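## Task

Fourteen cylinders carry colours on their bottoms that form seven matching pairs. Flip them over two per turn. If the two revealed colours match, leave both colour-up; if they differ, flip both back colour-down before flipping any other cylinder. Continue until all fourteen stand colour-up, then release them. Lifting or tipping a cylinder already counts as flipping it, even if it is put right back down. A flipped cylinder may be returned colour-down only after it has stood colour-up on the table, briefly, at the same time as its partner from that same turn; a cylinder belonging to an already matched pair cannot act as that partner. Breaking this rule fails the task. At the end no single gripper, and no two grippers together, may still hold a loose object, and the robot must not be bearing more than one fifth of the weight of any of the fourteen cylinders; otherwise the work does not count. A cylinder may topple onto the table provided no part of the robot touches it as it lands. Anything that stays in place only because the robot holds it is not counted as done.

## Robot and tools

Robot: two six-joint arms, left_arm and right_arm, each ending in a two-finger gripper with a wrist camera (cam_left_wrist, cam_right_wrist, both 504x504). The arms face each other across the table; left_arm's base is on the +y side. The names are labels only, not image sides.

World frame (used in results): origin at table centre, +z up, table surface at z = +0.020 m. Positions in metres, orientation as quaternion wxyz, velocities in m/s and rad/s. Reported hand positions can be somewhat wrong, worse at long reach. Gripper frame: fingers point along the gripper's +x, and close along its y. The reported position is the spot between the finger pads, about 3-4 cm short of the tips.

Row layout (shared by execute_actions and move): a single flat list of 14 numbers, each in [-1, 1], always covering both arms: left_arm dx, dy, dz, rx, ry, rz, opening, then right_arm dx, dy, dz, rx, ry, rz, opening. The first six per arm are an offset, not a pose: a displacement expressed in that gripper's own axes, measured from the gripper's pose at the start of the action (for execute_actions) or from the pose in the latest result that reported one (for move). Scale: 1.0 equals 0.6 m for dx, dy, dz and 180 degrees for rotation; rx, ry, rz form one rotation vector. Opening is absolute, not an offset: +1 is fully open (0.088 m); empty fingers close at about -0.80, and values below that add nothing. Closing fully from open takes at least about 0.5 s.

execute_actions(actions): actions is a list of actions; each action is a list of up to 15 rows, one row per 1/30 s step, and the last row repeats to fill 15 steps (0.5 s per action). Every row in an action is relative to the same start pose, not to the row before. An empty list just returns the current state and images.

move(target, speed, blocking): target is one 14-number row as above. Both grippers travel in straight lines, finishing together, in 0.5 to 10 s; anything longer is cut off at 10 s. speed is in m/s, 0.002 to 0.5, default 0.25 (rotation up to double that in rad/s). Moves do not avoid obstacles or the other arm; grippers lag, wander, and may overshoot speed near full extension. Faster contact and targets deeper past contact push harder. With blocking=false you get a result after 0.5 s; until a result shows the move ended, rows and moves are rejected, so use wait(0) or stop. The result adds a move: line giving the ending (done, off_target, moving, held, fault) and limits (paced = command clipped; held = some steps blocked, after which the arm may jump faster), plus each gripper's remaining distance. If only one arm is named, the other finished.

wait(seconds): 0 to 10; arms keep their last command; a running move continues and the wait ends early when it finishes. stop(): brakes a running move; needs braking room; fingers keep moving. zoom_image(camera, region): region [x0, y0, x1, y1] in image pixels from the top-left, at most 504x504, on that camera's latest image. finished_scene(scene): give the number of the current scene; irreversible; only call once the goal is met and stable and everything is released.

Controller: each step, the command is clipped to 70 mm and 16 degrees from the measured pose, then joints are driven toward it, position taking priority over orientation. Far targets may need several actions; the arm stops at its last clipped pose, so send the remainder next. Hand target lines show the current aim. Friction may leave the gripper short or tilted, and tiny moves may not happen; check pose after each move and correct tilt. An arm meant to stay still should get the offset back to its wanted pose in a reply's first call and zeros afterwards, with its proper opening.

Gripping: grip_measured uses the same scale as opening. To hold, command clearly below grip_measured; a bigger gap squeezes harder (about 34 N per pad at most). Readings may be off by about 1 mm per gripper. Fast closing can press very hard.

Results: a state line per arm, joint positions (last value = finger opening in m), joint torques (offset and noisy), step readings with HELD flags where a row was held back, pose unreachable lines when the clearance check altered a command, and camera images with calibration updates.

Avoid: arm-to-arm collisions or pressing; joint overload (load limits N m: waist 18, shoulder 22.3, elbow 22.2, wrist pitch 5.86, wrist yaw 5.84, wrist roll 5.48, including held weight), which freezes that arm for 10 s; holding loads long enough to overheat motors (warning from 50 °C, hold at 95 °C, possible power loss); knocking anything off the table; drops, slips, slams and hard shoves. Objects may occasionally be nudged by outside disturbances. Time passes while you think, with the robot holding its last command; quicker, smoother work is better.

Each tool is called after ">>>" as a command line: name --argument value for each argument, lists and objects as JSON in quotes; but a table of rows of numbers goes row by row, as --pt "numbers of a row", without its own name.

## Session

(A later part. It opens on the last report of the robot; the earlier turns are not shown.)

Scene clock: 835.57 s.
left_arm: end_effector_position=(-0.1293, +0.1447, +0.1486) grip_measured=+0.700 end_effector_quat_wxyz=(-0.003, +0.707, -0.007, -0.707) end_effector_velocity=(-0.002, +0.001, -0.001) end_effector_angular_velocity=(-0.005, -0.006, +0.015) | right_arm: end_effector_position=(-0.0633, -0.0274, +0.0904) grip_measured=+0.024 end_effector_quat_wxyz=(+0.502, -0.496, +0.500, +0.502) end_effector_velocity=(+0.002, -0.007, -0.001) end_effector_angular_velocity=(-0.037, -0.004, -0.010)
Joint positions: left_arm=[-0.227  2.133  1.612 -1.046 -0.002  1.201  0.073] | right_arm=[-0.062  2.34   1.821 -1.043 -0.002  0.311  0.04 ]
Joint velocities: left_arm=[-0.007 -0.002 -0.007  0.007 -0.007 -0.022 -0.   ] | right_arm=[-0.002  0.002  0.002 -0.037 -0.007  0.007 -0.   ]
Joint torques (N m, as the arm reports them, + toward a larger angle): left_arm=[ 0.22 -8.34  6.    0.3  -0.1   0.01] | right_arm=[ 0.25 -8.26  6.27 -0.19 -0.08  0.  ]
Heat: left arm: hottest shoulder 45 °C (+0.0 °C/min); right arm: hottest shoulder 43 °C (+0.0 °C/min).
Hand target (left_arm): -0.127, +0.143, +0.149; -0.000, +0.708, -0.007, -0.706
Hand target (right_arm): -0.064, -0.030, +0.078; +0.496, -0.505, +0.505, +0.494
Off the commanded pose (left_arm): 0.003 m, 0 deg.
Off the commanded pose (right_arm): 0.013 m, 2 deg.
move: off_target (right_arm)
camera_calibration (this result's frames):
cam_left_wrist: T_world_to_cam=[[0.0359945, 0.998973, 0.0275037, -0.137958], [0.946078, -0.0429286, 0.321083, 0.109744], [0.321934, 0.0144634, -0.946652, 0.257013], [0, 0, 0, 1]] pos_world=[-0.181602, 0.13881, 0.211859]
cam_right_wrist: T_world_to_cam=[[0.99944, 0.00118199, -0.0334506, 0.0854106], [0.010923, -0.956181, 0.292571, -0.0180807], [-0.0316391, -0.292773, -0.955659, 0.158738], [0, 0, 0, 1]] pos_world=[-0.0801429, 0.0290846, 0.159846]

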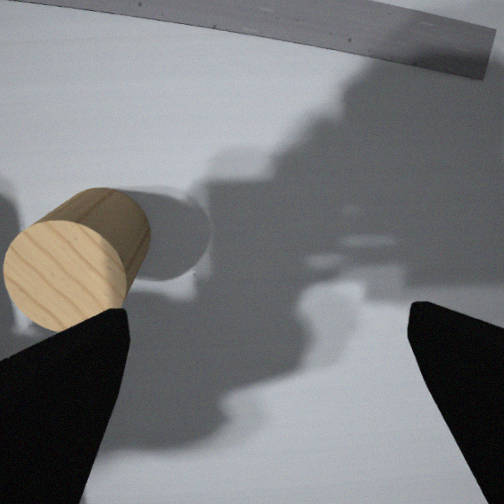

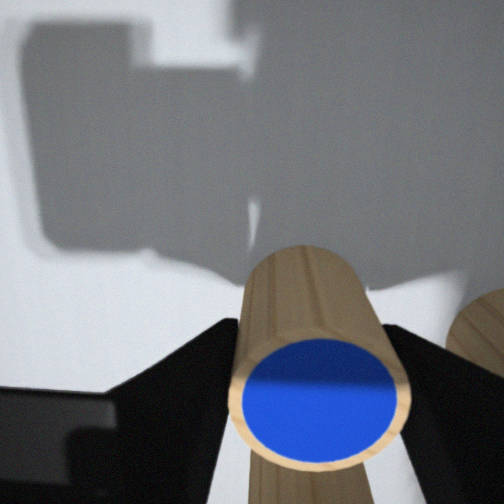

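>>> move --target '[0,0.003,-0.003,0,0,0,0.7, 0,0,0,0,0,0,0.42]' --speed 0.05

>>> move --target '[0,0,0,0,0,0,0.7, -0.16,0,0,0,0,0,0.42]' --speed 0.12

>>> move --target '[-0.014,0.107,0,0,0,0,0.8, -0.123,-0.065,-0.127,-0.003,-0.5,0,1]' --speed 0.3

Scene clock: 840.60 s.
left_arm: end_effector_position=(-0.1290, +0.1451, +0.1479) grip_measured=+0.700 end_effector_quat_wxyz=(-0.005, +0.707, -0.007, -0.707) end_effector_velocity=(+0.003, +0.006, -0.001) end_effector_angular_velocity=(+0.022, -0.017, +0.020) | right_arm: end_effector_position=(-0.0634, -0.0272, +0.0902) grip_measured=+0.419 end_effector_quat_wxyz=(+0.502, -0.496, +0.500, +0.502) end_effector_velocity=(+0.001, -0.002, +0.000) end_effector_angular_velocity=(-0.009, +0.005, +0.005)
Joint positions: left_arm=[-0.227  2.134  1.612 -1.047 -0.002  1.205  0.073] | right_arm=[-0.062  2.341  1.822 -1.043 -0.002  0.311  0.06 ]
Joint velocities: left_arm=[-0.002 -0.002 -0.007 -0.022 -0.007 -0.022 -0.   ] | right_arm=[-0.002 -0.002 -0.002 -0.007 -0.007 -0.007  0.   ]
Joint torques (N m, as the arm reports them, + toward a larger angle): left_arm=[ 0.44 -8.11  6.58  0.13  0.01  0.06] | right_arm=[  0.08 -11.65   5.32   0.11   0.01  -0.02]
Heat: left arm: hottest shoulder 45 °C (+0.0 °C/min); right arm: hottest shoulder 43 °C (-1.0 °C/min).
Hand target (left_arm): -0.127, +0.143, +0.149; -0.003, +0.707, -0.007, -0.707
Hand target (right_arm): -0.063, -0.027, +0.090; +0.502, -0.496, +0.500, +0.502
Off the commanded pose (left_arm): 0.003 m, 0 deg.
Off the commanded pose (right_arm): 0.000 m, 0 deg.
move: done
camera_calibration (this result's frames):
cam_left_wrist: T_world_to_cam=[[0.0390095, 0.998777, 0.0303749, -0.138325], [0.94557, -0.0467255, 0.322048, 0.110023], [0.323073, 0.0161586, -0.946236, 0.256103], [0, 0, 0, 1]] pos_world=[-0.181379, 0.139158, 0.211103]
cam_right_wrist: T_world_to_cam=[[0.99944, 0.00118199, -0.0334506, 0.0854688], [0.010923, -0.956181, 0.292571, -0.0178207], [-0.0316391, -0.292773, -0.955659, 0.158595], [0, 0, 0, 1]] pos_world=[-0.0802084, 0.0292914, 0.159636]

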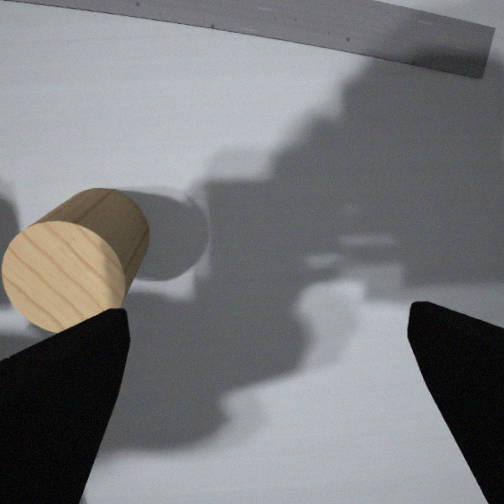

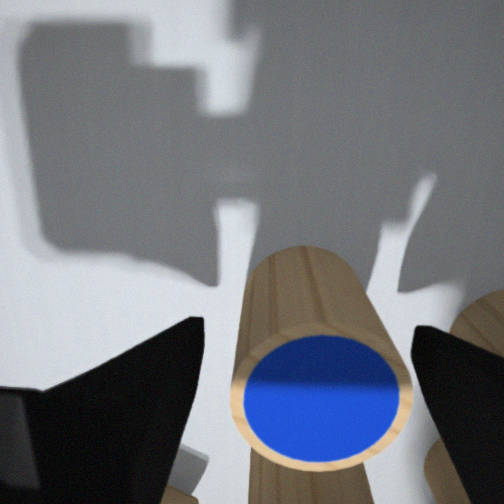

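Scene clock: 841.87 s.
left_arm: end_effector_position=(-0.1291, +0.1452, +0.1479) grip_measured=+0.700 end_effector_quat_wxyz=(-0.006, +0.707, -0.007, -0.707) end_effector_velocity=(+0.003, +0.003, -0.001) end_effector_angular_velocity=(+0.009, -0.011, +0.010) | right_arm: end_effector_position=(-0.0625, -0.0295, +0.1809) grip_measured=+0.420 end_effector_quat_wxyz=(+0.500, -0.500, +0.502, +0.498) end_effector_velocity=(+0.005, +0.000, +0.005) end_effector_angular_velocity=(-0.000, -0.008, -0.015)
Joint positions: left_arm=[-0.227  2.134  1.612 -1.047 -0.001  1.206  0.073] | right_arm=[-0.062  2.296  2.108 -1.388 -0.002  0.311  0.06 ]
Joint velocities: left_arm=[ 0.002 -0.002 -0.007 -0.007 -0.007 -0.007  0.   ] | right_arm=[-0.007 -0.002  0.017 -0.022  0.007  0.007 -0.   ]
Joint torques (N m, as the arm reports them, + toward a larger angle): left_arm=[-0.02 -8.37  5.8   0.2   0.03 -0.01] | right_arm=[  0.04 -12.06   6.88  -0.08  -0.01  -0.03]
Heat: left arm: hottest shoulder 45 °C (+0.0 °C/min); right arm: hottest shoulder 44 °C (+0.0 °C/min).
Hand target (left_arm): -0.129, +0.145, +0.148; -0.006, +0.707, -0.007, -0.707
Hand target (right_arm): -0.063, -0.028, +0.186; +0.502, -0.496, +0.500, +0.502
Off the commanded pose (left_arm): 0.000 m, 0 deg.
Off the commanded pose (right_arm): 0.006 m, 1 deg.
move: done
camera_calibration (this result's frames):
cam_left_wrist: T_world_to_cam=[[0.0401751, 0.998723, 0.0306326, -0.138244], [0.945742, -0.0479008, 0.321367, 0.11042], [0.322424, 0.0160596, -0.946459, 0.2561], [0, 0, 0, 1]] pos_world=[-0.181448, 0.139243, 0.211138]
cam_right_wrist: T_world_to_cam=[[0.999573, 0.000379094, -0.0292066, 0.0868275], [0.00928622, -0.952161, 0.305455, -0.0488408], [-0.0276936, -0.305596, -0.951758, 0.243787], [0, 0, 0, 1]] pos_world=[-0.0795856, 0.0279631, 0.249481]

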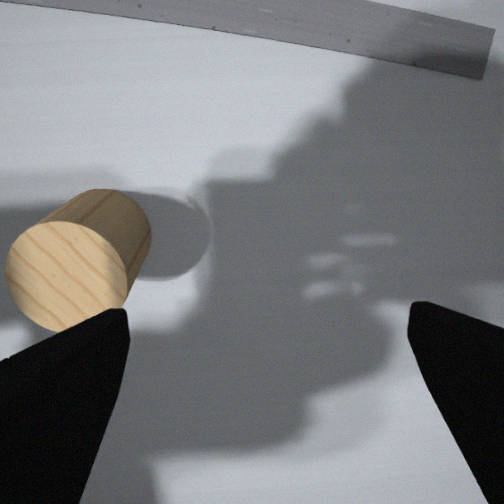

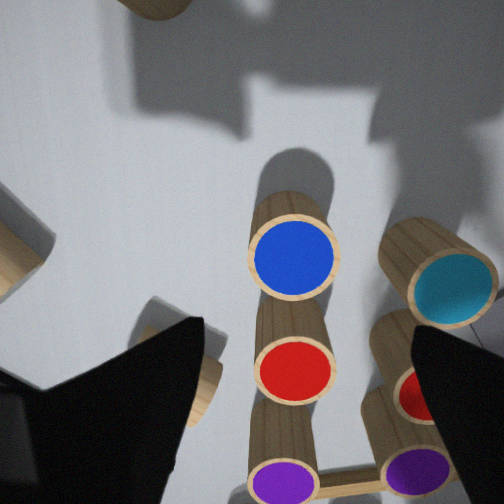

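Scene clock: 845.07 s.
left_arm: end_effector_position=(-0.1312, +0.0824, +0.1584) grip_measured=+0.800 end_effector_quat_wxyz=(-0.004, +0.707, -0.008, -0.707) end_effector_velocity=(-0.002, +0.000, +0.003) end_effector_angular_velocity=(+0.000, +0.008, -0.010) | right_arm: end_effector_position=(-0.0229, -0.1040, +0.2634) grip_measured=+1.000 end_effector_quat_wxyz=(+0.704, +0.011, +0.003, +0.710) end_effector_velocity=(+0.000, -0.001, -0.004) end_effector_angular_velocity=(-0.007, -0.011, +0.005)
Joint positions: left_arm=[-0.18   2.377  2.06  -1.249 -0.001  1.251  0.078] | right_arm=[0.07  1.444 0.355 1.102 0.429 0.014 0.088]
Joint velocities: left_arm=[-0.002 -0.002  0.007 -0.007  0.007  0.007 -0.   ] | right_arm=[-0.002  0.007 -0.007  0.007 -0.007 -0.007  0.   ]
Joint torques (N m, as the arm reports them, + toward a larger angle): left_arm=[ 0.26 -8.73  7.14  0.    0.04  0.12] | right_arm=[ 0.33 -3.87  3.88  1.96  0.11 -0.18]
Heat: left arm: hottest shoulder 46 °C (+1.0 °C/min); right arm: hottest shoulder 44 °C (+1.0 °C/min).
Hand target (left_arm): -0.131, +0.081, +0.156; -0.006, +0.707, -0.007, -0.707
Hand target (right_arm): -0.023, -0.106, +0.256; +0.704, -0.001, +0.004, +0.710
Off the commanded pose (left_arm): 0.003 m, 0 deg.
Off the commanded pose (right_arm): 0.008 m, 2 deg.
move: done
camera_calibration (this result's frames):
cam_left_wrist: T_world_to_cam=[[0.0390627, 0.998862, 0.0273649, -0.0754643], [0.946136, -0.0457816, 0.320515, 0.106036], [0.321403, 0.0133708, -0.946848, 0.267812], [0, 0, 0, 1]] pos_world=[-0.183452, 0.076652, 0.221657]
cam_right_wrist: T_world_to_cam=[[0.999181, 0.0380165, -0.0138762, 0.0496085], [-0.00229502, -0.289099, -0.957296, 0.255941], [-0.0404046, 0.956544, -0.288775, 0.256975], [0, 0, 0, 1]] pos_world=[-0.0385975, -0.173702, 0.319908]

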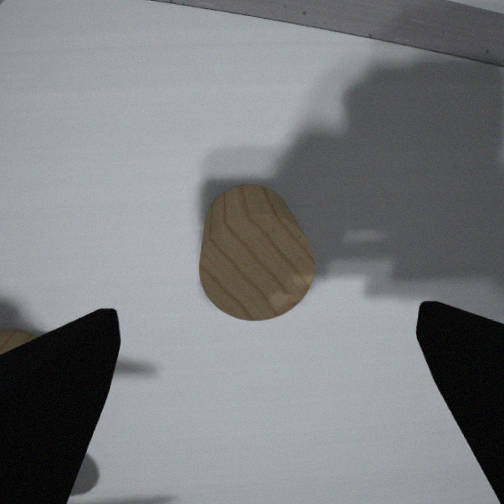

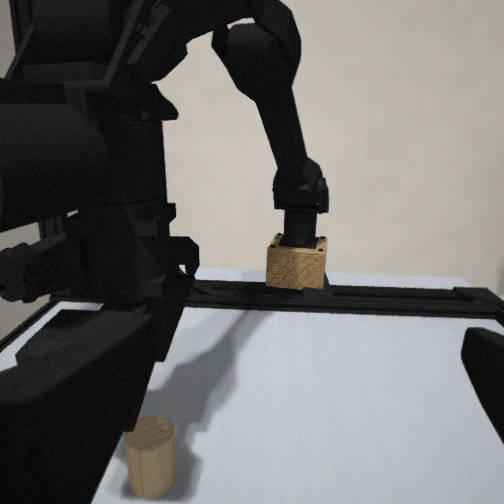

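>>> move --target '[0.132,0,-0.007,0,0,-0.003,0.8, 0,0,0,0,0,0,1]' --speed 0.09

Scene clock: 850.10 s.
left_arm: end_effector_position=(-0.1276, +0.0808, +0.0840) grip_measured=+0.800 end_effector_quat_wxyz=(-0.004, +0.707, -0.008, -0.707) end_effector_velocity=(-0.000, -0.001, +0.001) end_effector_angular_velocity=(-0.009, -0.005, -0.010) | right_arm: end_effector_position=(-0.0230, -0.1041, +0.2632) grip_measured=+1.000 end_effector_quat_wxyz=(+0.704, +0.011, +0.002, +0.710) end_effector_velocity=(+0.000, -0.000, -0.002) end_effector_angular_velocity=(-0.007, -0.011, +0.005)
Joint positions: left_arm=[-0.172  2.448  1.886 -1.004 -0.001  1.258  0.078] | right_arm=[0.07  1.445 0.354 1.105 0.429 0.013 0.088]
Joint velocities: left_arm=[-0.002 -0.002 -0.002  0.007 -0.007  0.007 -0.   ] | right_arm=[-0.002 -0.002 -0.002 -0.007 -0.007 -0.007  0.   ]
Joint torques (N m, as the arm reports them, + toward a larger angle): left_arm=[ 0.23 -9.06  5.24  0.38  0.14  0.11] | right_arm=[ 0.02 -4.96  5.38  1.6   0.01  0.02]
Heat: left arm: hottest shoulder 46 °C (+1.0 °C/min); right arm: hottest shoulder 43 °C (+1.0 °C/min).
Hand target (left_arm): -0.126, +0.082, +0.079; -0.008, +0.707, -0.004, -0.707
Hand target (right_arm): -0.023, -0.104, +0.263; +0.704, +0.011, +0.003, +0.710
Off the commanded pose (left_arm): 0.005 m, 1 deg.
Off the commanded pose (right_arm): 0.000 m, 0 deg.
move: done
camera_calibration (this result's frames):
cam_left_wrist: T_world_to_cam=[[0.0375408, 0.99893, 0.026995, -0.0721215], [0.946234, -0.0442201, 0.320447, 0.126326], [0.321298, 0.0135138, -0.946882, 0.196256], [0, 0, 0, 1]] pos_world=[-0.179883, 0.0749784, 0.147298]
cam_right_wrist: T_world_to_cam=[[0.999169, 0.0383979, -0.0136436, 0.0496944], [-0.00197596, -0.288766, -0.957398, 0.25579], [-0.0407018, 0.956629, -0.28845, 0.256919], [0, 0, 0, 1]] pos_world=[-0.0386907, -0.173821, 0.319679]

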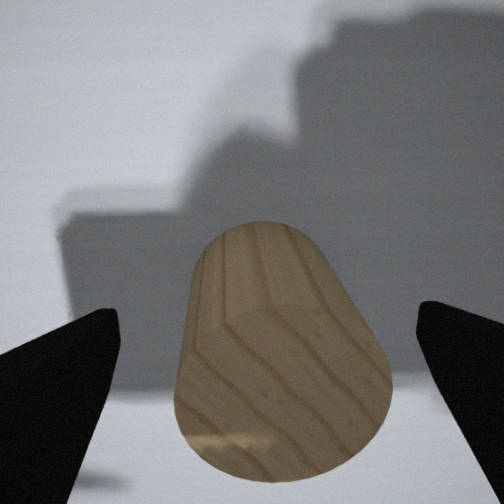

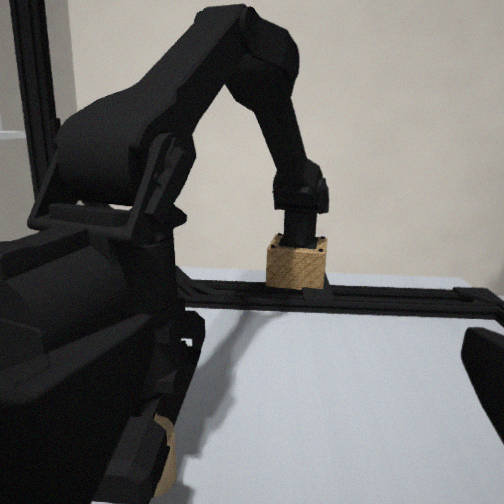

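Good.

>>> move --target '[0,0,0,0,0,0,-0.3, 0,0,0,0,0,0,1]'

>>> move --target '[-0.17,0,0,0,0,0.004,-0.3, 0,0,0,0,0,0,1]' --speed 0.15

>>> move --target '[-0.146,0.104,-0.177,0,0,0.503,-0.3, 0,0,0,0,0,0,1]' --speed 0.3

Scene clock: 853.20 s.
left_arm: end_effector_position=(-0.1276, +0.0807, +0.0838) grip_measured=+0.038 end_effector_quat_wxyz=(-0.004, +0.707, -0.008, -0.707) end_effector_velocity=(+0.001, +0.004, +0.003) end_effector_angular_velocity=(+0.014, -0.012, +0.005) | right_arm: end_effector_position=(-0.0230, -0.1041, +0.2633) grip_measured=+1.000 end_effector_quat_wxyz=(+0.704, +0.011, +0.002, +0.710) end_effector_velocity=(-0.000, +0.000, +0.000) end_effector_angular_velocity=(-0.002, -0.008, +0.005)
Joint positions: left_arm=[-0.172  2.448  1.886 -1.003 -0.001  1.259  0.041] | right_arm=[0.07  1.445 0.354 1.105 0.429 0.013 0.088]
Joint velocities: left_arm=[-0.002 -0.007 -0.002 -0.022 -0.007 -0.007 -0.   ] | right_arm=[-0.002 -0.002  0.002 -0.007 -0.007 -0.007  0.   ]
Joint torques (N m, as the arm reports them, + toward a larger angle): left_arm=[-0.03 -9.92  5.71  0.17  0.04  0.02] | right_arm=[ 0.08 -4.84  5.25  1.79  0.01  0.  ]
Heat: left arm: hottest shoulder 47 °C (+2.0 °C/min); right arm: hottest shoulder 42 °C (+0.0 °C/min).
Hand target (left_arm): -0.128, +0.081, +0.084; -0.004, +0.707, -0.008, -0.707
Hand target (right_arm): -0.023, -0.104, +0.263; +0.704, +0.011, +0.002, +0.710
Off the commanded pose (left_arm): 0.000 m, 0 deg.
Off the commanded pose (right_arm): 0.000 m, 0 deg.
move: done
camera_calibration (this result's frames):
cam_left_wrist: T_world_to_cam=[[0.0379251, 0.998926, 0.0266294, -0.0719247], [0.946256, -0.0444653, 0.320348, 0.126442], [0.321188, 0.013049, -0.946925, 0.196138], [0, 0, 0, 1]] pos_world=[-0.179915, 0.0749103, 0.147138]
cam_right_wrist: T_world_to_cam=[[0.999167, 0.0384026, -0.0137921, 0.0497246], [-0.00213104, -0.288435, -0.957497, 0.255963], [-0.0407485, 0.956729, -0.288113, 0.256902], [0, 0, 0, 1]] pos_world=[-0.0386694, -0.173866, 0.319786]

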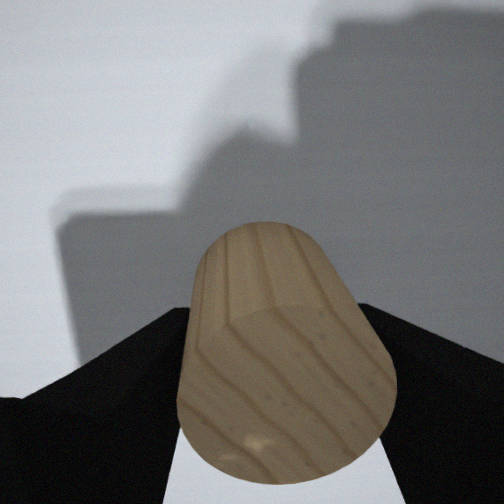

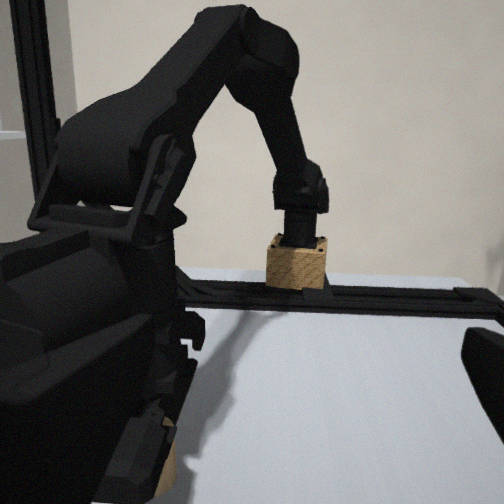

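Scene clock: 854.37 s.
left_arm: end_effector_position=(-0.1271, +0.0829, +0.1776) grip_measured=+0.037 end_effector_quat_wxyz=(-0.006, +0.708, -0.005, -0.707) end_effector_velocity=(+0.000, +0.001, +0.005) end_effector_angular_velocity=(-0.005, -0.022, -0.000) | right_arm: end_effector_position=(-0.0230, -0.1041, +0.2633) grip_measured=+1.000 end_effector_quat_wxyz=(+0.704, +0.011, +0.002, +0.710) end_effector_velocity=(-0.002, -0.000, -0.005) end_effector_angular_velocity=(-0.020, -0.017, +0.019)
Joint positions: left_arm=[-0.172  2.371  2.126 -1.328 -0.001  1.259  0.041] | right_arm=[0.07  1.445 0.354 1.105 0.429 0.013 0.088]
Joint velocities: left_arm=[-0.007 -0.002  0.017 -0.022 -0.022 -0.007 -0.   ] | right_arm=[-0.002 -0.002 -0.002 -0.022 -0.022 -0.007  0.   ]
Joint torques (N m, as the arm reports them, + toward a larger angle): left_arm=[ -0.2  -10.91   7.22  -0.03  -0.05  -0.08] | right_arm=[ 0.1  -4.88  5.28  1.78  0.01  0.  ]
Heat: left arm: hottest shoulder 47 °C (+2.0 °C/min); right arm: hottest shoulder 42 °C (+0.0 °C/min).
Hand target (left_arm): -0.128, +0.081, +0.186; +0.001, +0.707, -0.012, -0.708
Hand target (right_arm): -0.023, -0.104, +0.263; +0.704, +0.011, +0.002, +0.710
Off the commanded pose (left_arm): 0.008 m, 1 deg.
Off the commanded pose (right_arm): 0.000 m, 0 deg.
move: done
camera_calibration (this result's frames):
cam_left_wrist: T_world_to_cam=[[0.0382315, 0.998693, 0.0339357, -0.0779081], [0.945447, -0.0471466, 0.322347, 0.0957186], [0.323525, 0.0197606, -0.946013, 0.284311], [0, 0, 0, 1]] pos_world=[-0.1795, 0.0767009, 0.240751]
cam_right_wrist: T_world_to_cam=[[0.999167, 0.0384026, -0.0137921, 0.0497246], [-0.00213104, -0.288435, -0.957497, 0.255963], [-0.0407485, 0.956729, -0.288113, 0.256902], [0, 0, 0, 1]] pos_world=[-0.0386694, -0.173866, 0.319786]

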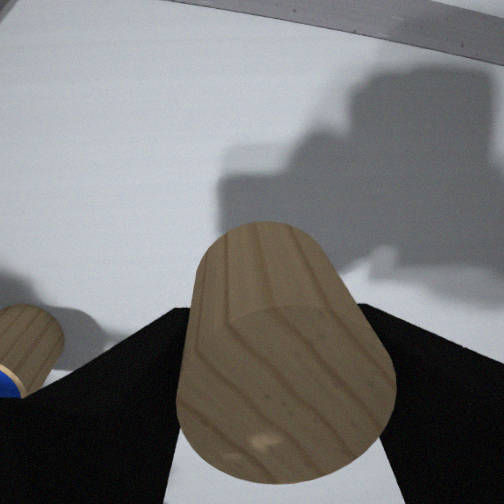

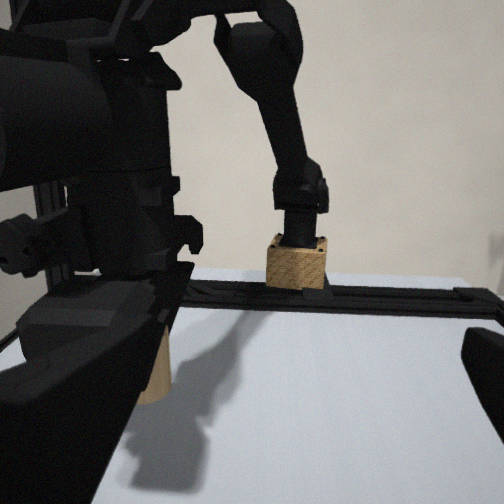

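Scene clock: 857.53 s.
left_arm: end_effector_position=(-0.0230, +0.0191, +0.2707) grip_measured=+0.034 end_effector_quat_wxyz=(+0.498, +0.492, -0.510, -0.500) end_effector_velocity=(-0.002, +0.001, -0.005) end_effector_angular_velocity=(+0.007, +0.006, -0.010) | right_arm: end_effector_position=(-0.0230, -0.1041, +0.2633) grip_measured=+1.000 end_effector_quat_wxyz=(+0.704, +0.011, +0.002, +0.710) end_effector_velocity=(+0.002, +0.000, -0.002) end_effector_angular_velocity=(-0.007, -0.011, -0.000)
Joint positions: left_arm=[ 0.038  1.956  0.861  1.11  -0.098  1.576  0.041] | right_arm=[0.07  1.445 0.354 1.105 0.429 0.013 0.088]
Joint velocities: left_arm=[-0.002  0.007 -0.007  0.007  0.007 -0.007  0.001] | right_arm=[-0.007 -0.002 -0.002 -0.007 -0.007 -0.007  0.   ]
Joint torques (N m, as the arm reports them, + toward a larger angle): left_arm=[ 0.14 -6.52  5.3   2.09  0.21  0.07] | right_arm=[ 0.07 -4.9   5.19  1.78  0.   -0.01]
Heat: left arm: hottest shoulder 48 °C (+4.1 °C/min); right arm: hottest shoulder 41 °C (-1.0 °C/min).
Hand target (left_arm): -0.023, +0.019, +0.267; +0.494, +0.493, -0.510, -0.502
Hand target (right_arm): -0.023, -0.104, +0.263; +0.704, +0.011, +0.002, +0.710
Off the commanded pose (left_arm): 0.006 m, 0 deg.
Off the commanded pose (right_arm): 0.000 m, 0 deg.
move: done
camera_calibration (this result's frames):
cam_left_wrist: T_world_to_cam=[[0.0256893, 0.0168977, -0.999527, 0.276889], [0.952839, 0.302029, 0.0295954, 0.0371027], [0.302386, -0.953149, -0.00834188, 0.104247], [0, 0, 0, 1]] pos_world=[-0.0739889, 0.0834782, 0.27653]
cam_right_wrist: T_world_to_cam=[[0.999167, 0.0384026, -0.0137921, 0.0497246], [-0.00213104, -0.288435, -0.957497, 0.255963], [-0.0407485, 0.956729, -0.288113, 0.256902], [0, 0, 0, 1]] pos_world=[-0.0386694, -0.173866, 0.319786]

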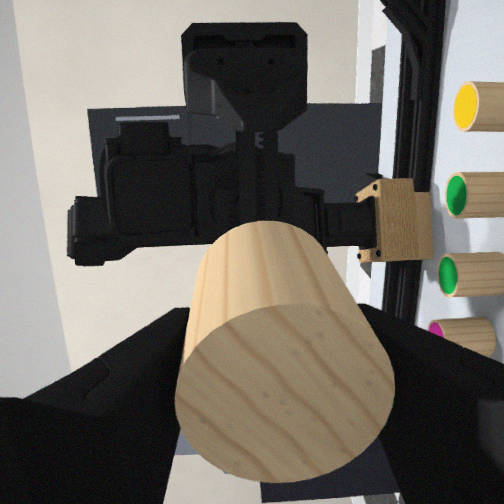

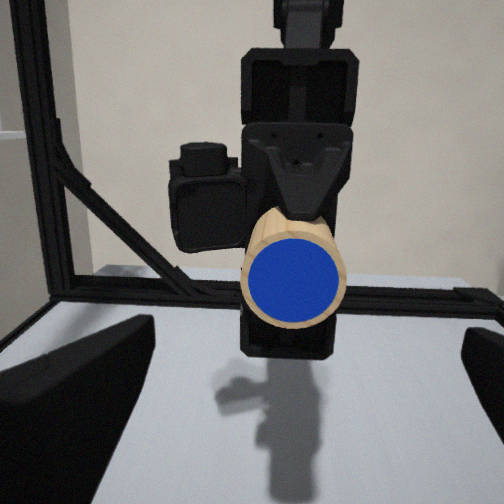

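>>> move --target '[0,0,0,0,0,0,-0.3, 0.118,0.003,0.004,-0.008,0.003,-0.004,1]' --speed 0.1

Scene clock: 860.27 s.
left_arm: end_effector_position=(-0.0229, +0.0191, +0.2702) grip_measured=+0.034 end_effector_quat_wxyz=(+0.498, +0.492, -0.510, -0.500) end_effector_velocity=(+0.000, +0.002, -0.004) end_effector_angular_velocity=(+0.022, +0.019, +0.005) | right_arm: end_effector_position=(-0.0252, -0.0367, +0.2678) grip_measured=+1.000 end_effector_quat_wxyz=(+0.708, +0.003, -0.002, +0.706) end_effector_velocity=(+0.001, +0.003, -0.005) end_effector_angular_velocity=(-0.021, -0.015, -0.000)
Joint positions: left_arm=[ 0.039  1.957  0.86   1.111 -0.098  1.576  0.041] | right_arm=[-0.017  1.666  0.605  1.069  0.355 -0.001  0.088]
Joint velocities: left_arm=[-0.002 -0.007 -0.007 -0.022 -0.007 -0.022  0.   ] | right_arm=[-0.007  0.007  0.007 -0.022 -0.007 -0.007  0.   ]
Joint torques (N m, as the arm reports them, + toward a larger angle): left_arm=[-0.12 -7.37  5.68  1.68 -0.01 -0.06] | right_arm=[-0.18 -5.61  6.5   1.59 -0.09 -0.18]
Heat: left arm: hottest shoulder 47 °C (+3.0 °C/min); right arm: hottest shoulder 41 °C (-1.0 °C/min).
Hand target (left_arm): -0.023, +0.019, +0.271; +0.498, +0.492, -0.510, -0.500
Hand target (right_arm): -0.026, -0.033, +0.267; +0.708, -0.001, -0.004, +0.706
Off the commanded pose (left_arm): 0.000 m, 0 deg.
Off the commanded pose (right_arm): 0.004 m, 0 deg.
move: done
camera_calibration (this result's frames):
cam_left_wrist: T_world_to_cam=[[0.026109, 0.0172786, -0.99951, 0.276433], [0.952709, 0.302387, 0.0301138, 0.0367854], [0.302759, -0.953029, -0.00856646, 0.104245], [0, 0, 0, 1]] pos_world=[-0.0738243, 0.0834486, 0.276083]
cam_right_wrist: T_world_to_cam=[[0.999672, 0.0252653, 0.00410922, 0.0441297], [0.0113565, -0.293892, -0.955771, 0.279362], [-0.0229401, 0.955505, -0.294083, 0.195665], [0, 0, 0, 1]] pos_world=[-0.0427992, -0.105971, 0.324367]

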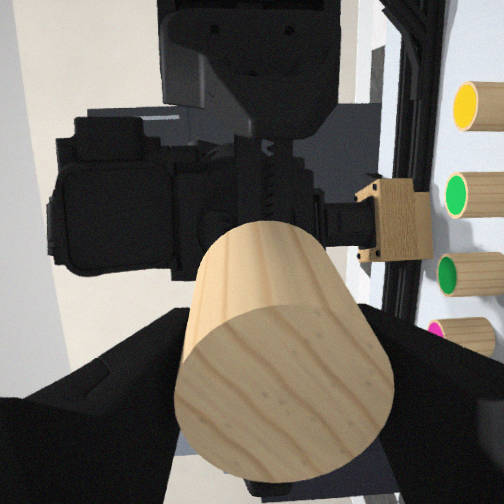

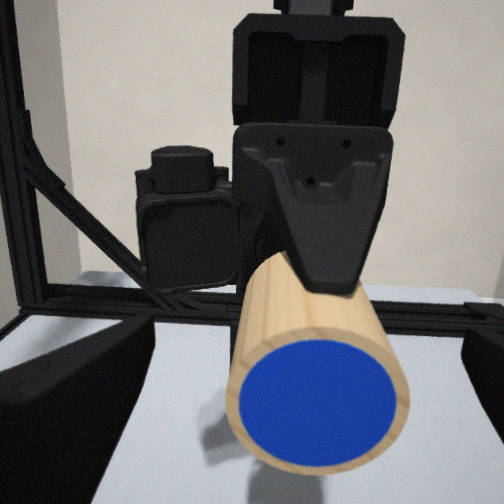

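>>> move --target '[0,0,0,0,0,0,-0.3, 0,0,0,0,0,0,-0.3]'

>>> move --target '[0,0,0,0,0,0,1, 0,0,0,0,0,0,-0.3]'

>>> move --target '[-0.06,0,0,0,0,0,1, -0.09,0,0,0,0,0,-0.3]' --speed 0.12

>>> move --target '[-0.2,0,0,0,0,0,1, 0.08,0.182,-0.16,0,0.507,0,-0.3]' --speed 0.3

Scene clock: 866.40 s.
left_arm: end_effector_position=(-0.0228, +0.0191, +0.2701) grip_measured=+0.033 end_effector_quat_wxyz=(+0.498, +0.492, -0.509, -0.500) end_effector_velocity=(-0.002, +0.001, -0.001) end_effector_angular_velocity=(+0.007, -0.008, -0.010) | right_arm: end_effector_position=(-0.0252, -0.0364, +0.2679) grip_measured=+0.027 end_effector_quat_wxyz=(+0.708, +0.003, -0.002, +0.706) end_effector_velocity=(+0.000, -0.000, -0.001) end_effector_angular_velocity=(-0.007, -0.010, +0.005)
Joint positions: left_arm=[ 0.039  1.957  0.86   1.111 -0.098  1.576  0.041] | right_arm=[-0.018  1.667  0.606  1.069  0.355 -0.001  0.04 ]
Joint velocities: left_arm=[-0.002 -0.002 -0.002 -0.007  0.007  0.007 -0.   ] | right_arm=[-0.002 -0.002 -0.002 -0.007 -0.007 -0.007 -0.   ]
Joint torques (N m, as the arm reports them, + toward a larger angle): left_arm=[ 0.   -7.22  5.56  1.72  0.02 -0.06] | right_arm=[ 0.06 -6.87  5.28  1.83  0.03  0.01]
Heat: left arm: hottest shoulder 47 °C (+4.1 °C/min); right arm: hottest shoulder 40 °C (-3.0 °C/min).
Hand target (left_arm): -0.023, +0.019, +0.270; +0.497, +0.492, -0.510, -0.500
Hand target (right_arm): -0.025, -0.037, +0.268; +0.709, +0.003, -0.002, +0.706
Off the commanded pose (left_arm): 0.000 m, 0 deg.
Off the commanded pose (right_arm): 0.000 m, 0 deg.
move: done
camera_calibration (this result's frames):
cam_left_wrist: T_world_to_cam=[[0.0261418, 0.0176678, -0.999502, 0.27634], [0.952593, 0.302739, 0.0302663, 0.0366835], [0.303123, -0.95291, -0.00891609, 0.104325], [0, 0, 0, 1]] pos_world=[-0.0737919, 0.0834246, 0.276023]
cam_right_wrist: T_world_to_cam=[[0.999672, 0.0252652, 0.00411184, 0.0441126], [0.0113589, -0.293892, -0.955771, 0.279493], [-0.0229394, 0.955505, -0.294082, 0.1954], [0, 0, 0, 1]] pos_world=[-0.0427905, -0.10568, 0.324413]

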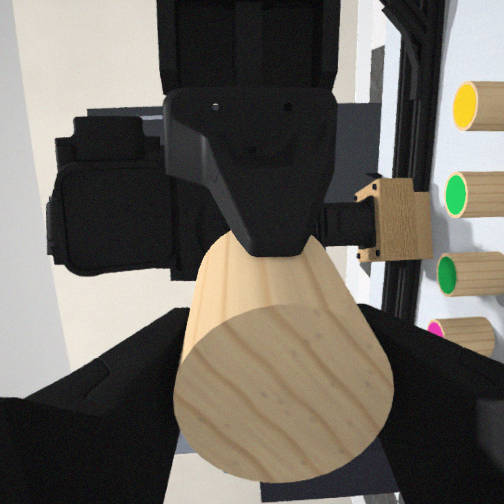

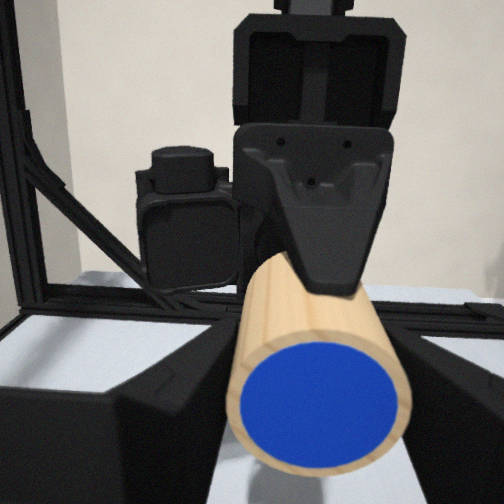

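Scene clock: 867.10 s.
left_arm: end_effector_position=(-0.0228, +0.0191, +0.2701) grip_measured=+1.000 end_effector_quat_wxyz=(+0.498, +0.492, -0.509, -0.500) end_effector_velocity=(-0.000, -0.000, +0.001) end_effector_angular_velocity=(+0.003, +0.007, +0.015) | right_arm: end_effector_position=(-0.0252, -0.0364, +0.2679) grip_measured=+0.026 end_effector_quat_wxyz=(+0.708, +0.003, -0.002, +0.706) end_effector_velocity=(+0.002, +0.000, +0.002) end_effector_angular_velocity=(+0.007, -0.020, -0.000)
Joint positions: left_arm=[ 0.039  1.957  0.86   1.111 -0.098  1.576  0.088] | right_arm=[-0.018  1.667  0.606  1.069  0.355 -0.001  0.04 ]
Joint velocities: left_arm=[-0.007 -0.002  0.002 -0.007 -0.022 -0.007  0.   ] | right_arm=[-0.007 -0.002 -0.002  0.007 -0.007 -0.022 -0.   ]
Joint torques (N m, as the arm reports them, + toward a larger angle): left_arm=[ 0.   -7.28  5.74  1.76 -0.01 -0.03] | right_arm=[ 0.08 -6.78  5.39  1.81  0.01 -0.01]
Heat: left arm: hottest shoulder 47 °C (+4.0 °C/min); right arm: hottest shoulder 40 °C (-3.0 °C/min).
Hand target (left_arm): -0.023, +0.019, +0.270; +0.498, +0.492, -0.509, -0.500
Hand target (right_arm): -0.025, -0.036, +0.268; +0.708, +0.003, -0.002, +0.706
Off the commanded pose (left_arm): 0.000 m, 0 deg.
Off the commanded pose (right_arm): 0.000 m, 0 deg.
move: done
camera_calibration (this result's frames):
cam_left_wrist: T_world_to_cam=[[0.0261418, 0.0176678, -0.999502, 0.27634], [0.952593, 0.302739, 0.0302663, 0.0366835], [0.303123, -0.95291, -0.00891609, 0.104325], [0, 0, 0, 1]] pos_world=[-0.0737919, 0.0834246, 0.276023]
cam_right_wrist: T_world_to_cam=[[0.999672, 0.0252652, 0.00411184, 0.0441126], [0.0113589, -0.293892, -0.955771, 0.279493], [-0.0229394, 0.955505, -0.294082, 0.1954], [0, 0, 0, 1]] pos_world=[-0.0427905, -0.10568, 0.324413]

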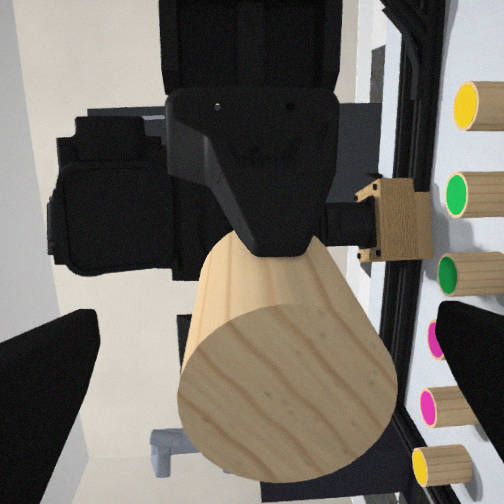

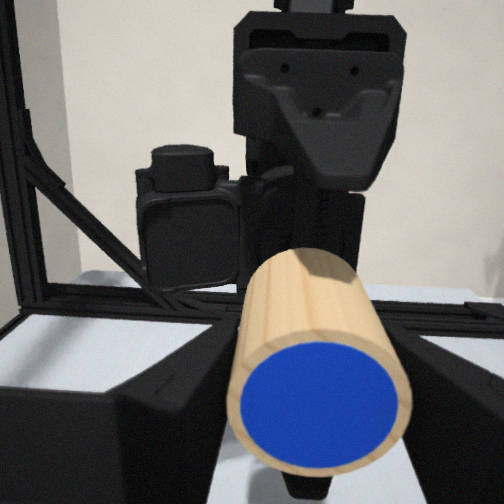

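Scene clock: 868.00 s.
left_arm: end_effector_position=(-0.0223, +0.0529, +0.2655) grip_measured=+1.000 end_effector_quat_wxyz=(+0.494, +0.494, -0.508, -0.504) end_effector_velocity=(-0.002, +0.003, +0.000) end_effector_angular_velocity=(-0.002, +0.022, -0.010) | right_arm: end_effector_position=(-0.0260, -0.0871, +0.2686) grip_measured=+0.026 end_effector_quat_wxyz=(+0.708, +0.004, -0.002, +0.706) end_effector_velocity=(+0.003, -0.002, -0.002) end_effector_angular_velocity=(-0.007, -0.025, -0.010)
Joint positions: left_arm=[ 0.029  1.871  0.711  1.164 -0.104  1.576  0.088] | right_arm=[ 0.058  1.491  0.428  1.073  0.43  -0.001  0.04 ]
Joint velocities: left_arm=[-0.002 -0.007 -0.012  0.007  0.007 -0.022  0.   ] | right_arm=[-0.002 -0.007 -0.007 -0.007  0.007 -0.022 -0.   ]
Joint torques (N m, as the arm reports them, + toward a larger angle): left_arm=[-0.12 -7.77  4.78  1.99 -0.21 -0.07] | right_arm=[ 0.22 -6.32  3.9   1.7   0.1  -0.01]
Heat: left arm: hottest shoulder 47 °C (+4.0 °C/min); right arm: hottest shoulder 40 °C (-3.0 °C/min).
Hand target (left_arm): -0.022, +0.055, +0.270; +0.498, +0.492, -0.509, -0.500
Hand target (right_arm): -0.025, -0.090, +0.267; +0.708, +0.003, -0.002, +0.706
Off the commanded pose (left_arm): 0.005 m, 1 deg.
Off the commanded pose (right_arm): 0.004 m, 0 deg.
move: done
camera_calibration (this result's frames):
cam_left_wrist: T_world_to_cam=[[0.0274423, 0.0277873, -0.999237, 0.270467], [0.953701, 0.298771, 0.0345001, 0.0252091], [0.299502, -0.95392, -0.0183018, 0.138836], [0, 0, 0, 1]] pos_world=[-0.073046, 0.117392, 0.271932]
cam_right_wrist: T_world_to_cam=[[0.999658, 0.0260224, 0.00241179, 0.0467242], [0.0098939, -0.291424, -0.956543, 0.265736], [-0.0241886, 0.95624, -0.291582, 0.243412], [0, 0, 0, 1]] pos_world=[-0.0434496, -0.156534, 0.32505]

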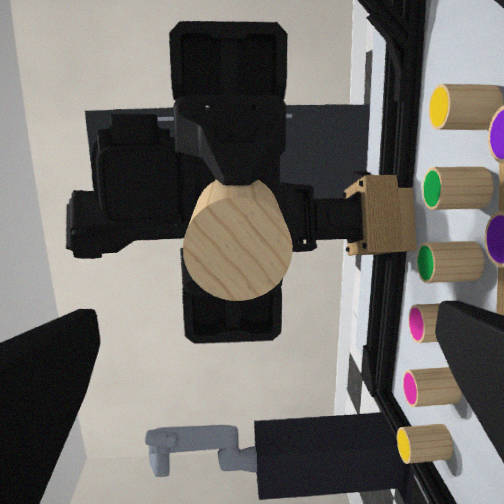

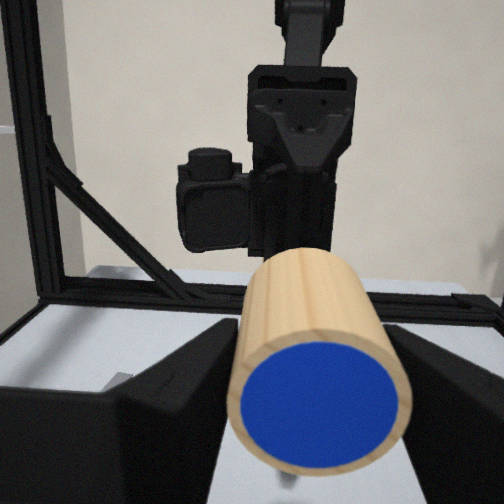

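Scene clock: 871.30 s.
left_arm: end_effector_position=(-0.0204, +0.1712, +0.2652) grip_measured=+1.000 end_effector_quat_wxyz=(+0.493, +0.493, -0.509, -0.505) end_effector_velocity=(+0.002, +0.002, -0.003) end_effector_angular_velocity=(+0.012, +0.005, +0.010) | right_arm: end_effector_position=(-0.1350, -0.0392, +0.1773) grip_measured=+0.025 end_effector_quat_wxyz=(+0.501, -0.501, +0.500, +0.498) end_effector_velocity=(+0.000, -0.005, +0.001) end_effector_angular_velocity=(-0.034, +0.008, -0.010)
Joint positions: left_arm=[-0.033  1.482  0.246  1.24  -0.163  1.576  0.088] | right_arm=[ 0.095  2.398  2.271 -1.447  0.003  0.467  0.04 ]
Joint velocities: left_arm=[ 0.002 -0.002 -0.007 -0.007 -0.007 -0.007  0.   ] | right_arm=[-0.002  0.007  0.017 -0.037 -0.022  0.007 -0.   ]
Joint torques (N m, as the arm reports them, + toward a larger angle): left_arm=[-0.33 -4.53  4.6   1.54 -0.19 -0.03] | right_arm=[ -0.2  -10.07   7.05  -0.08  -0.12   0.1 ]
Heat: left arm: hottest shoulder 47 °C (+4.0 °C/min); right arm: hottest shoulder 40 °C (-4.0 °C/min).
Hand target (left_arm): -0.020, +0.173, +0.265; +0.494, +0.494, -0.508, -0.504
Hand target (right_arm): -0.135, -0.037, +0.172; +0.501, -0.502, +0.504, +0.493
Off the commanded pose (left_arm): 0.002 m, 0 deg.
Off the commanded pose (right_arm): 0.004 m, 1 deg.
move: done
camera_calibration (this result's frames):
cam_left_wrist: T_world_to_cam=[[0.0273085, 0.02773, -0.999242, 0.266915], [0.954729, 0.295494, 0.0342923, -0.0112356], [0.296221, -0.954942, -0.0184052, 0.251198], [0, 0, 0, 1]] pos_world=[-0.0709722, 0.235798, 0.271721]
cam_right_wrist: T_world_to_cam=[[0.999691, 0.00203252, -0.0247829, 0.158547], [0.00941809, -0.95335, 0.30172, -0.0556374], [-0.0230135, -0.30186, -0.953075, 0.236426], [0, 0, 0, 1]] pos_world=[-0.152533, 0.0180034, 0.246048]

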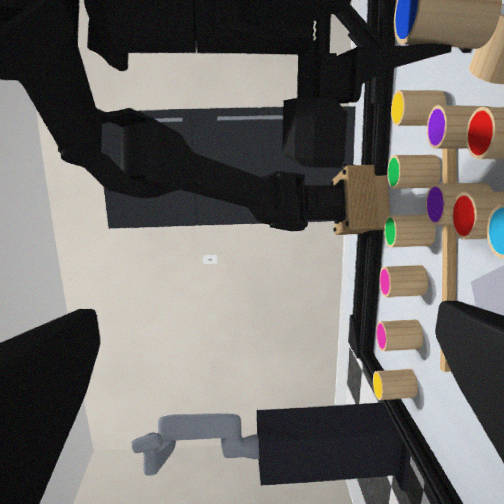

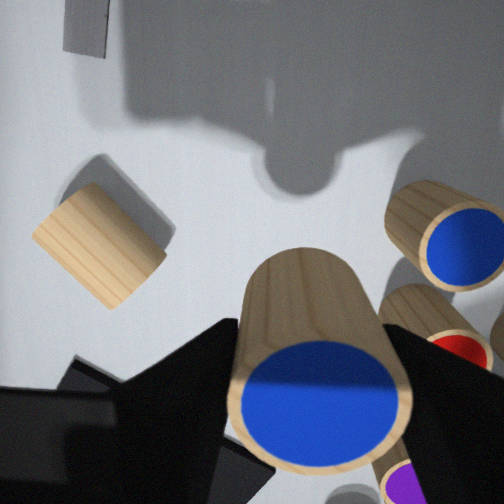

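>>> move --target '[0,0,0,0,0,0,1, 0.145,-0.002,0,0,0.005,-0.002,-0.3]' --speed 0.09

>>> move --target '[0,0,0,0,0,0,1, 0.027,0,-0.005,0,0.011,-0.003,-0.3]' --speed 0.03

Scene clock: 874.13 s.
left_arm: end_effector_position=(-0.0204, +0.1711, +0.2651) grip_measured=+1.000 end_effector_quat_wxyz=(+0.493, +0.494, -0.509, -0.505) end_effector_velocity=(+0.000, +0.001, -0.002) end_effector_angular_velocity=(+0.007, +0.006, +0.005) | right_arm: end_effector_position=(-0.1361, -0.0367, +0.0998) grip_measured=+0.024 end_effector_quat_wxyz=(+0.502, -0.498, +0.499, +0.500) end_effector_velocity=(+0.002, -0.003, -0.001) end_effector_angular_velocity=(-0.014, +0.001, +0.005)
Joint positions: left_arm=[-0.033  1.482  0.246  1.239 -0.163  1.576  0.088] | right_arm=[ 0.095  2.418  1.999 -1.148  0.003  0.467  0.04 ]
Joint velocities: left_arm=[-0.002 -0.002 -0.002 -0.007 -0.007 -0.007  0.   ] | right_arm=[-0.002 -0.002 -0.007 -0.007 -0.007 -0.007 -0.   ]
Joint torques (N m, as the arm reports them, + toward a larger angle): left_arm=[-0.04 -3.56  5.12  1.74  0.   -0.04] | right_arm=[ -0.21 -10.57   4.27   0.24  -0.02  -0.1 ]
Heat: left arm: hottest shoulder 46 °C (+3.0 °C/min); right arm: hottest shoulder 41 °C (-2.0 °C/min).
Hand target (left_arm): -0.020, +0.171, +0.265; +0.493, +0.494, -0.509, -0.505
Hand target (right_arm): -0.133, -0.040, +0.091; +0.499, -0.506, +0.502, +0.492
Off the commanded pose (left_arm): 0.000 m, 0 deg.
Off the commanded pose (right_arm): 0.010 m, 1 deg.
move: off_target (right_arm)
camera_calibration (this result's frames):
cam_left_wrist: T_world_to_cam=[[0.0273807, 0.0281043, -0.99923, 0.266767], [0.954727, 0.295481, 0.0344719, -0.0112781], [0.296222, -0.954935, -0.0187415, 0.251284], [0, 0, 0, 1]] pos_world=[-0.0709728, 0.235796, 0.271659]
cam_right_wrist: T_world_to_cam=[[0.999601, 0.00180942, -0.0281814, 0.158018], [0.0100736, -0.955139, 0.295988, -0.029349], [-0.0263816, -0.296154, -0.954776, 0.163225], [0, 0, 0, 1]] pos_world=[-0.153353, 0.0200213, 0.168983]

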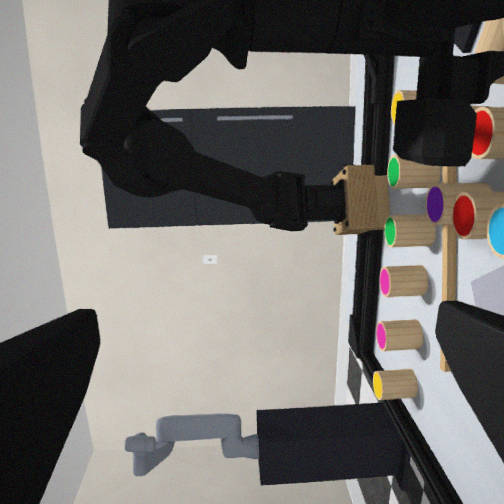

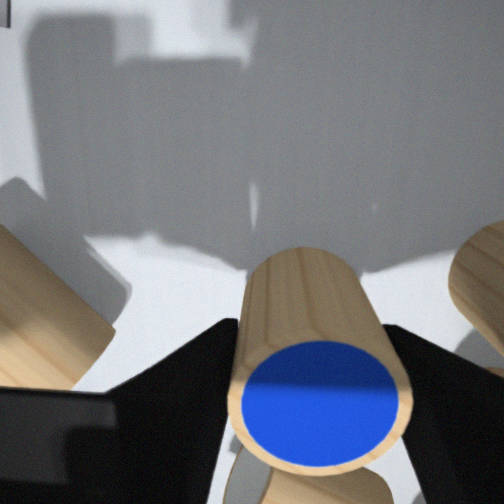

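Scene clock: 875.00 s.
left_arm: end_effector_position=(-0.0204, +0.1711, +0.2651) grip_measured=+1.000 end_effector_quat_wxyz=(+0.493, +0.494, -0.509, -0.505) end_effector_velocity=(-0.001, +0.001, -0.002) end_effector_angular_velocity=(+0.007, +0.006, -0.000) | right_arm: end_effector_position=(-0.1358, -0.0385, +0.0917) grip_measured=+0.024 end_effector_quat_wxyz=(+0.499, -0.504, +0.503, +0.494) end_effector_velocity=(+0.001, -0.002, +0.001) end_effector_angular_velocity=(-0.010, +0.004, +0.019)
Joint positions: left_arm=[-0.033  1.482  0.246  1.239 -0.163  1.576  0.088] | right_arm=[ 0.095  2.436  1.999 -1.148 -0.     0.467  0.04 ]
Joint velocities: left_arm=[-0.007 -0.002 -0.002 -0.007 -0.007 -0.007  0.   ] | right_arm=[-0.002 -0.002 -0.002 -0.007 -0.007 -0.022 -0.   ]
Joint torques (N m, as the arm reports them, + toward a larger angle): left_arm=[-0.06 -3.57  5.04  1.75  0.01 -0.04] | right_arm=[  0.12 -10.05   6.     0.02  -0.1   -0.01]
Heat: left arm: hottest shoulder 46 °C (+3.0 °C/min); right arm: hottest shoulder 42 °C (-1.0 °C/min).
Hand target (left_arm): -0.020, +0.171, +0.265; +0.493, +0.494, -0.509, -0.505
Hand target (right_arm): -0.136, -0.040, +0.084; +0.496, -0.509, +0.506, +0.489
Off the commanded pose (left_arm): 0.000 m, 0 deg.
Off the commanded pose (right_arm): 0.008 m, 1 deg.
move: done
camera_calibration (this result's frames):
cam_left_wrist: T_world_to_cam=[[0.0273807, 0.0281043, -0.99923, 0.266767], [0.954727, 0.295481, 0.0344719, -0.0112781], [0.296222, -0.954935, -0.0187415, 0.251284], [0, 0, 0, 1]] pos_world=[-0.0709728, 0.235796, 0.271659]
cam_right_wrist: T_world_to_cam=[[0.99974, 0.00134084, -0.0227576, 0.156949], [0.00839737, -0.949736, 0.312939, -0.0301513], [-0.0211941, -0.313049, -0.9495, 0.154497], [0, 0, 0, 1]] pos_world=[-0.15338, 0.0195189, 0.159702]

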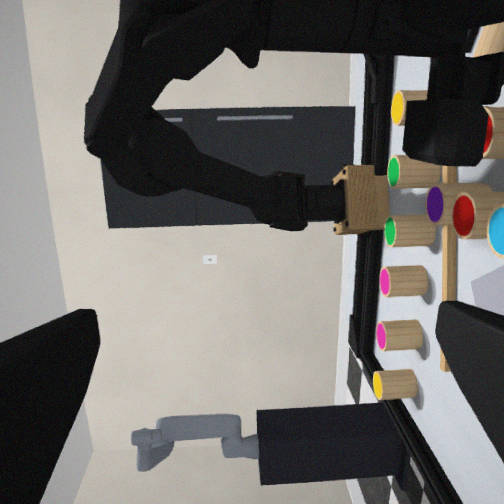

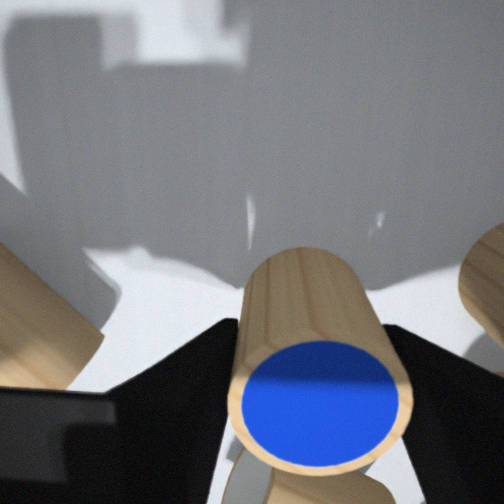

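>>> move --target '[0,0,0,0,0,0,1, 0.022,0,-0.005,0,0.003,0,-0.3]' --speed 0.03

Scene clock: 876.63 s.
left_arm: end_effector_position=(-0.0204, +0.1711, +0.2651) grip_measured=+1.000 end_effector_quat_wxyz=(+0.493, +0.494, -0.509, -0.505) end_effector_velocity=(-0.002, -0.000, +0.000) end_effector_angular_velocity=(+0.003, +0.022, -0.000) | right_arm: end_effector_position=(-0.1362, -0.0375, +0.0885) grip_measured=+0.024 end_effector_quat_wxyz=(+0.500, -0.501, +0.501, +0.498) end_effector_velocity=(+0.004, -0.003, -0.002) end_effector_angular_velocity=(-0.019, -0.001, -0.000)
Joint positions: left_arm=[-0.033  1.482  0.246  1.239 -0.163  1.576  0.088] | right_arm=[ 0.095  2.434  1.982 -1.123 -0.     0.467  0.04 ]
Joint velocities: left_arm=[-0.007 -0.002  0.002 -0.007 -0.007 -0.022  0.   ] | right_arm=[-0.007 -0.002 -0.012 -0.007 -0.007 -0.007 -0.   ]
Joint torques (N m, as the arm reports them, + toward a larger angle): left_arm=[-0.01 -3.67  5.08  1.72  0.   -0.05] | right_arm=[  0.24 -11.16   2.71   1.04  -0.12   0.02]
Heat: left arm: hottest shoulder 45 °C (+2.0 °C/min); right arm: hottest shoulder 42 °C (+0.0 °C/min).
Hand target (left_arm): -0.020, +0.171, +0.265; +0.493, +0.494, -0.509, -0.505
Hand target (right_arm): -0.136, -0.042, +0.079; +0.497, -0.506, +0.505, +0.492
Off the commanded pose (left_arm): 0.000 m, 0 deg.
Off the commanded pose (right_arm): 0.011 m, 1 deg.
move: off_target (right_arm)
camera_calibration (this result's frames):
cam_left_wrist: T_world_to_cam=[[0.0273807, 0.0281043, -0.99923, 0.266767], [0.954727, 0.295481, 0.0344719, -0.0112781], [0.296222, -0.954935, -0.0187415, 0.251284], [0, 0, 0, 1]] pos_world=[-0.0709728, 0.235796, 0.271659]
cam_right_wrist: T_world_to_cam=[[0.999629, 0.00156237, -0.0271761, 0.15772], [0.00976576, -0.952475, 0.30446, -0.0274567], [-0.0254088, -0.304613, -0.952137, 0.151769], [0, 0, 0, 1]] pos_world=[-0.153537, 0.0198324, 0.15715]

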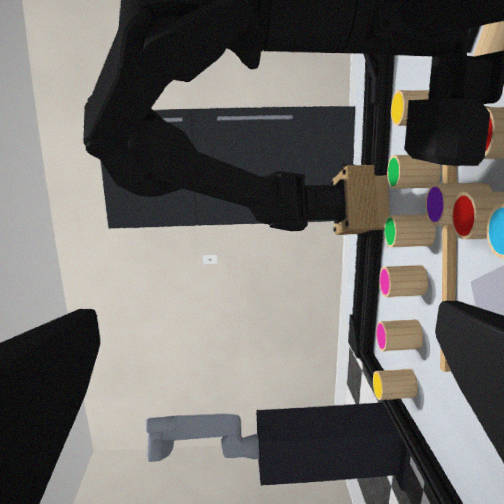

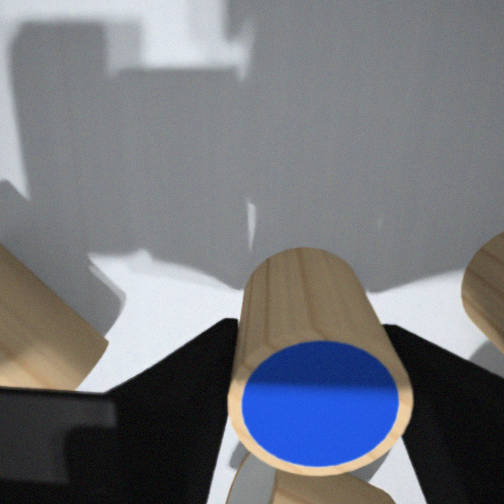

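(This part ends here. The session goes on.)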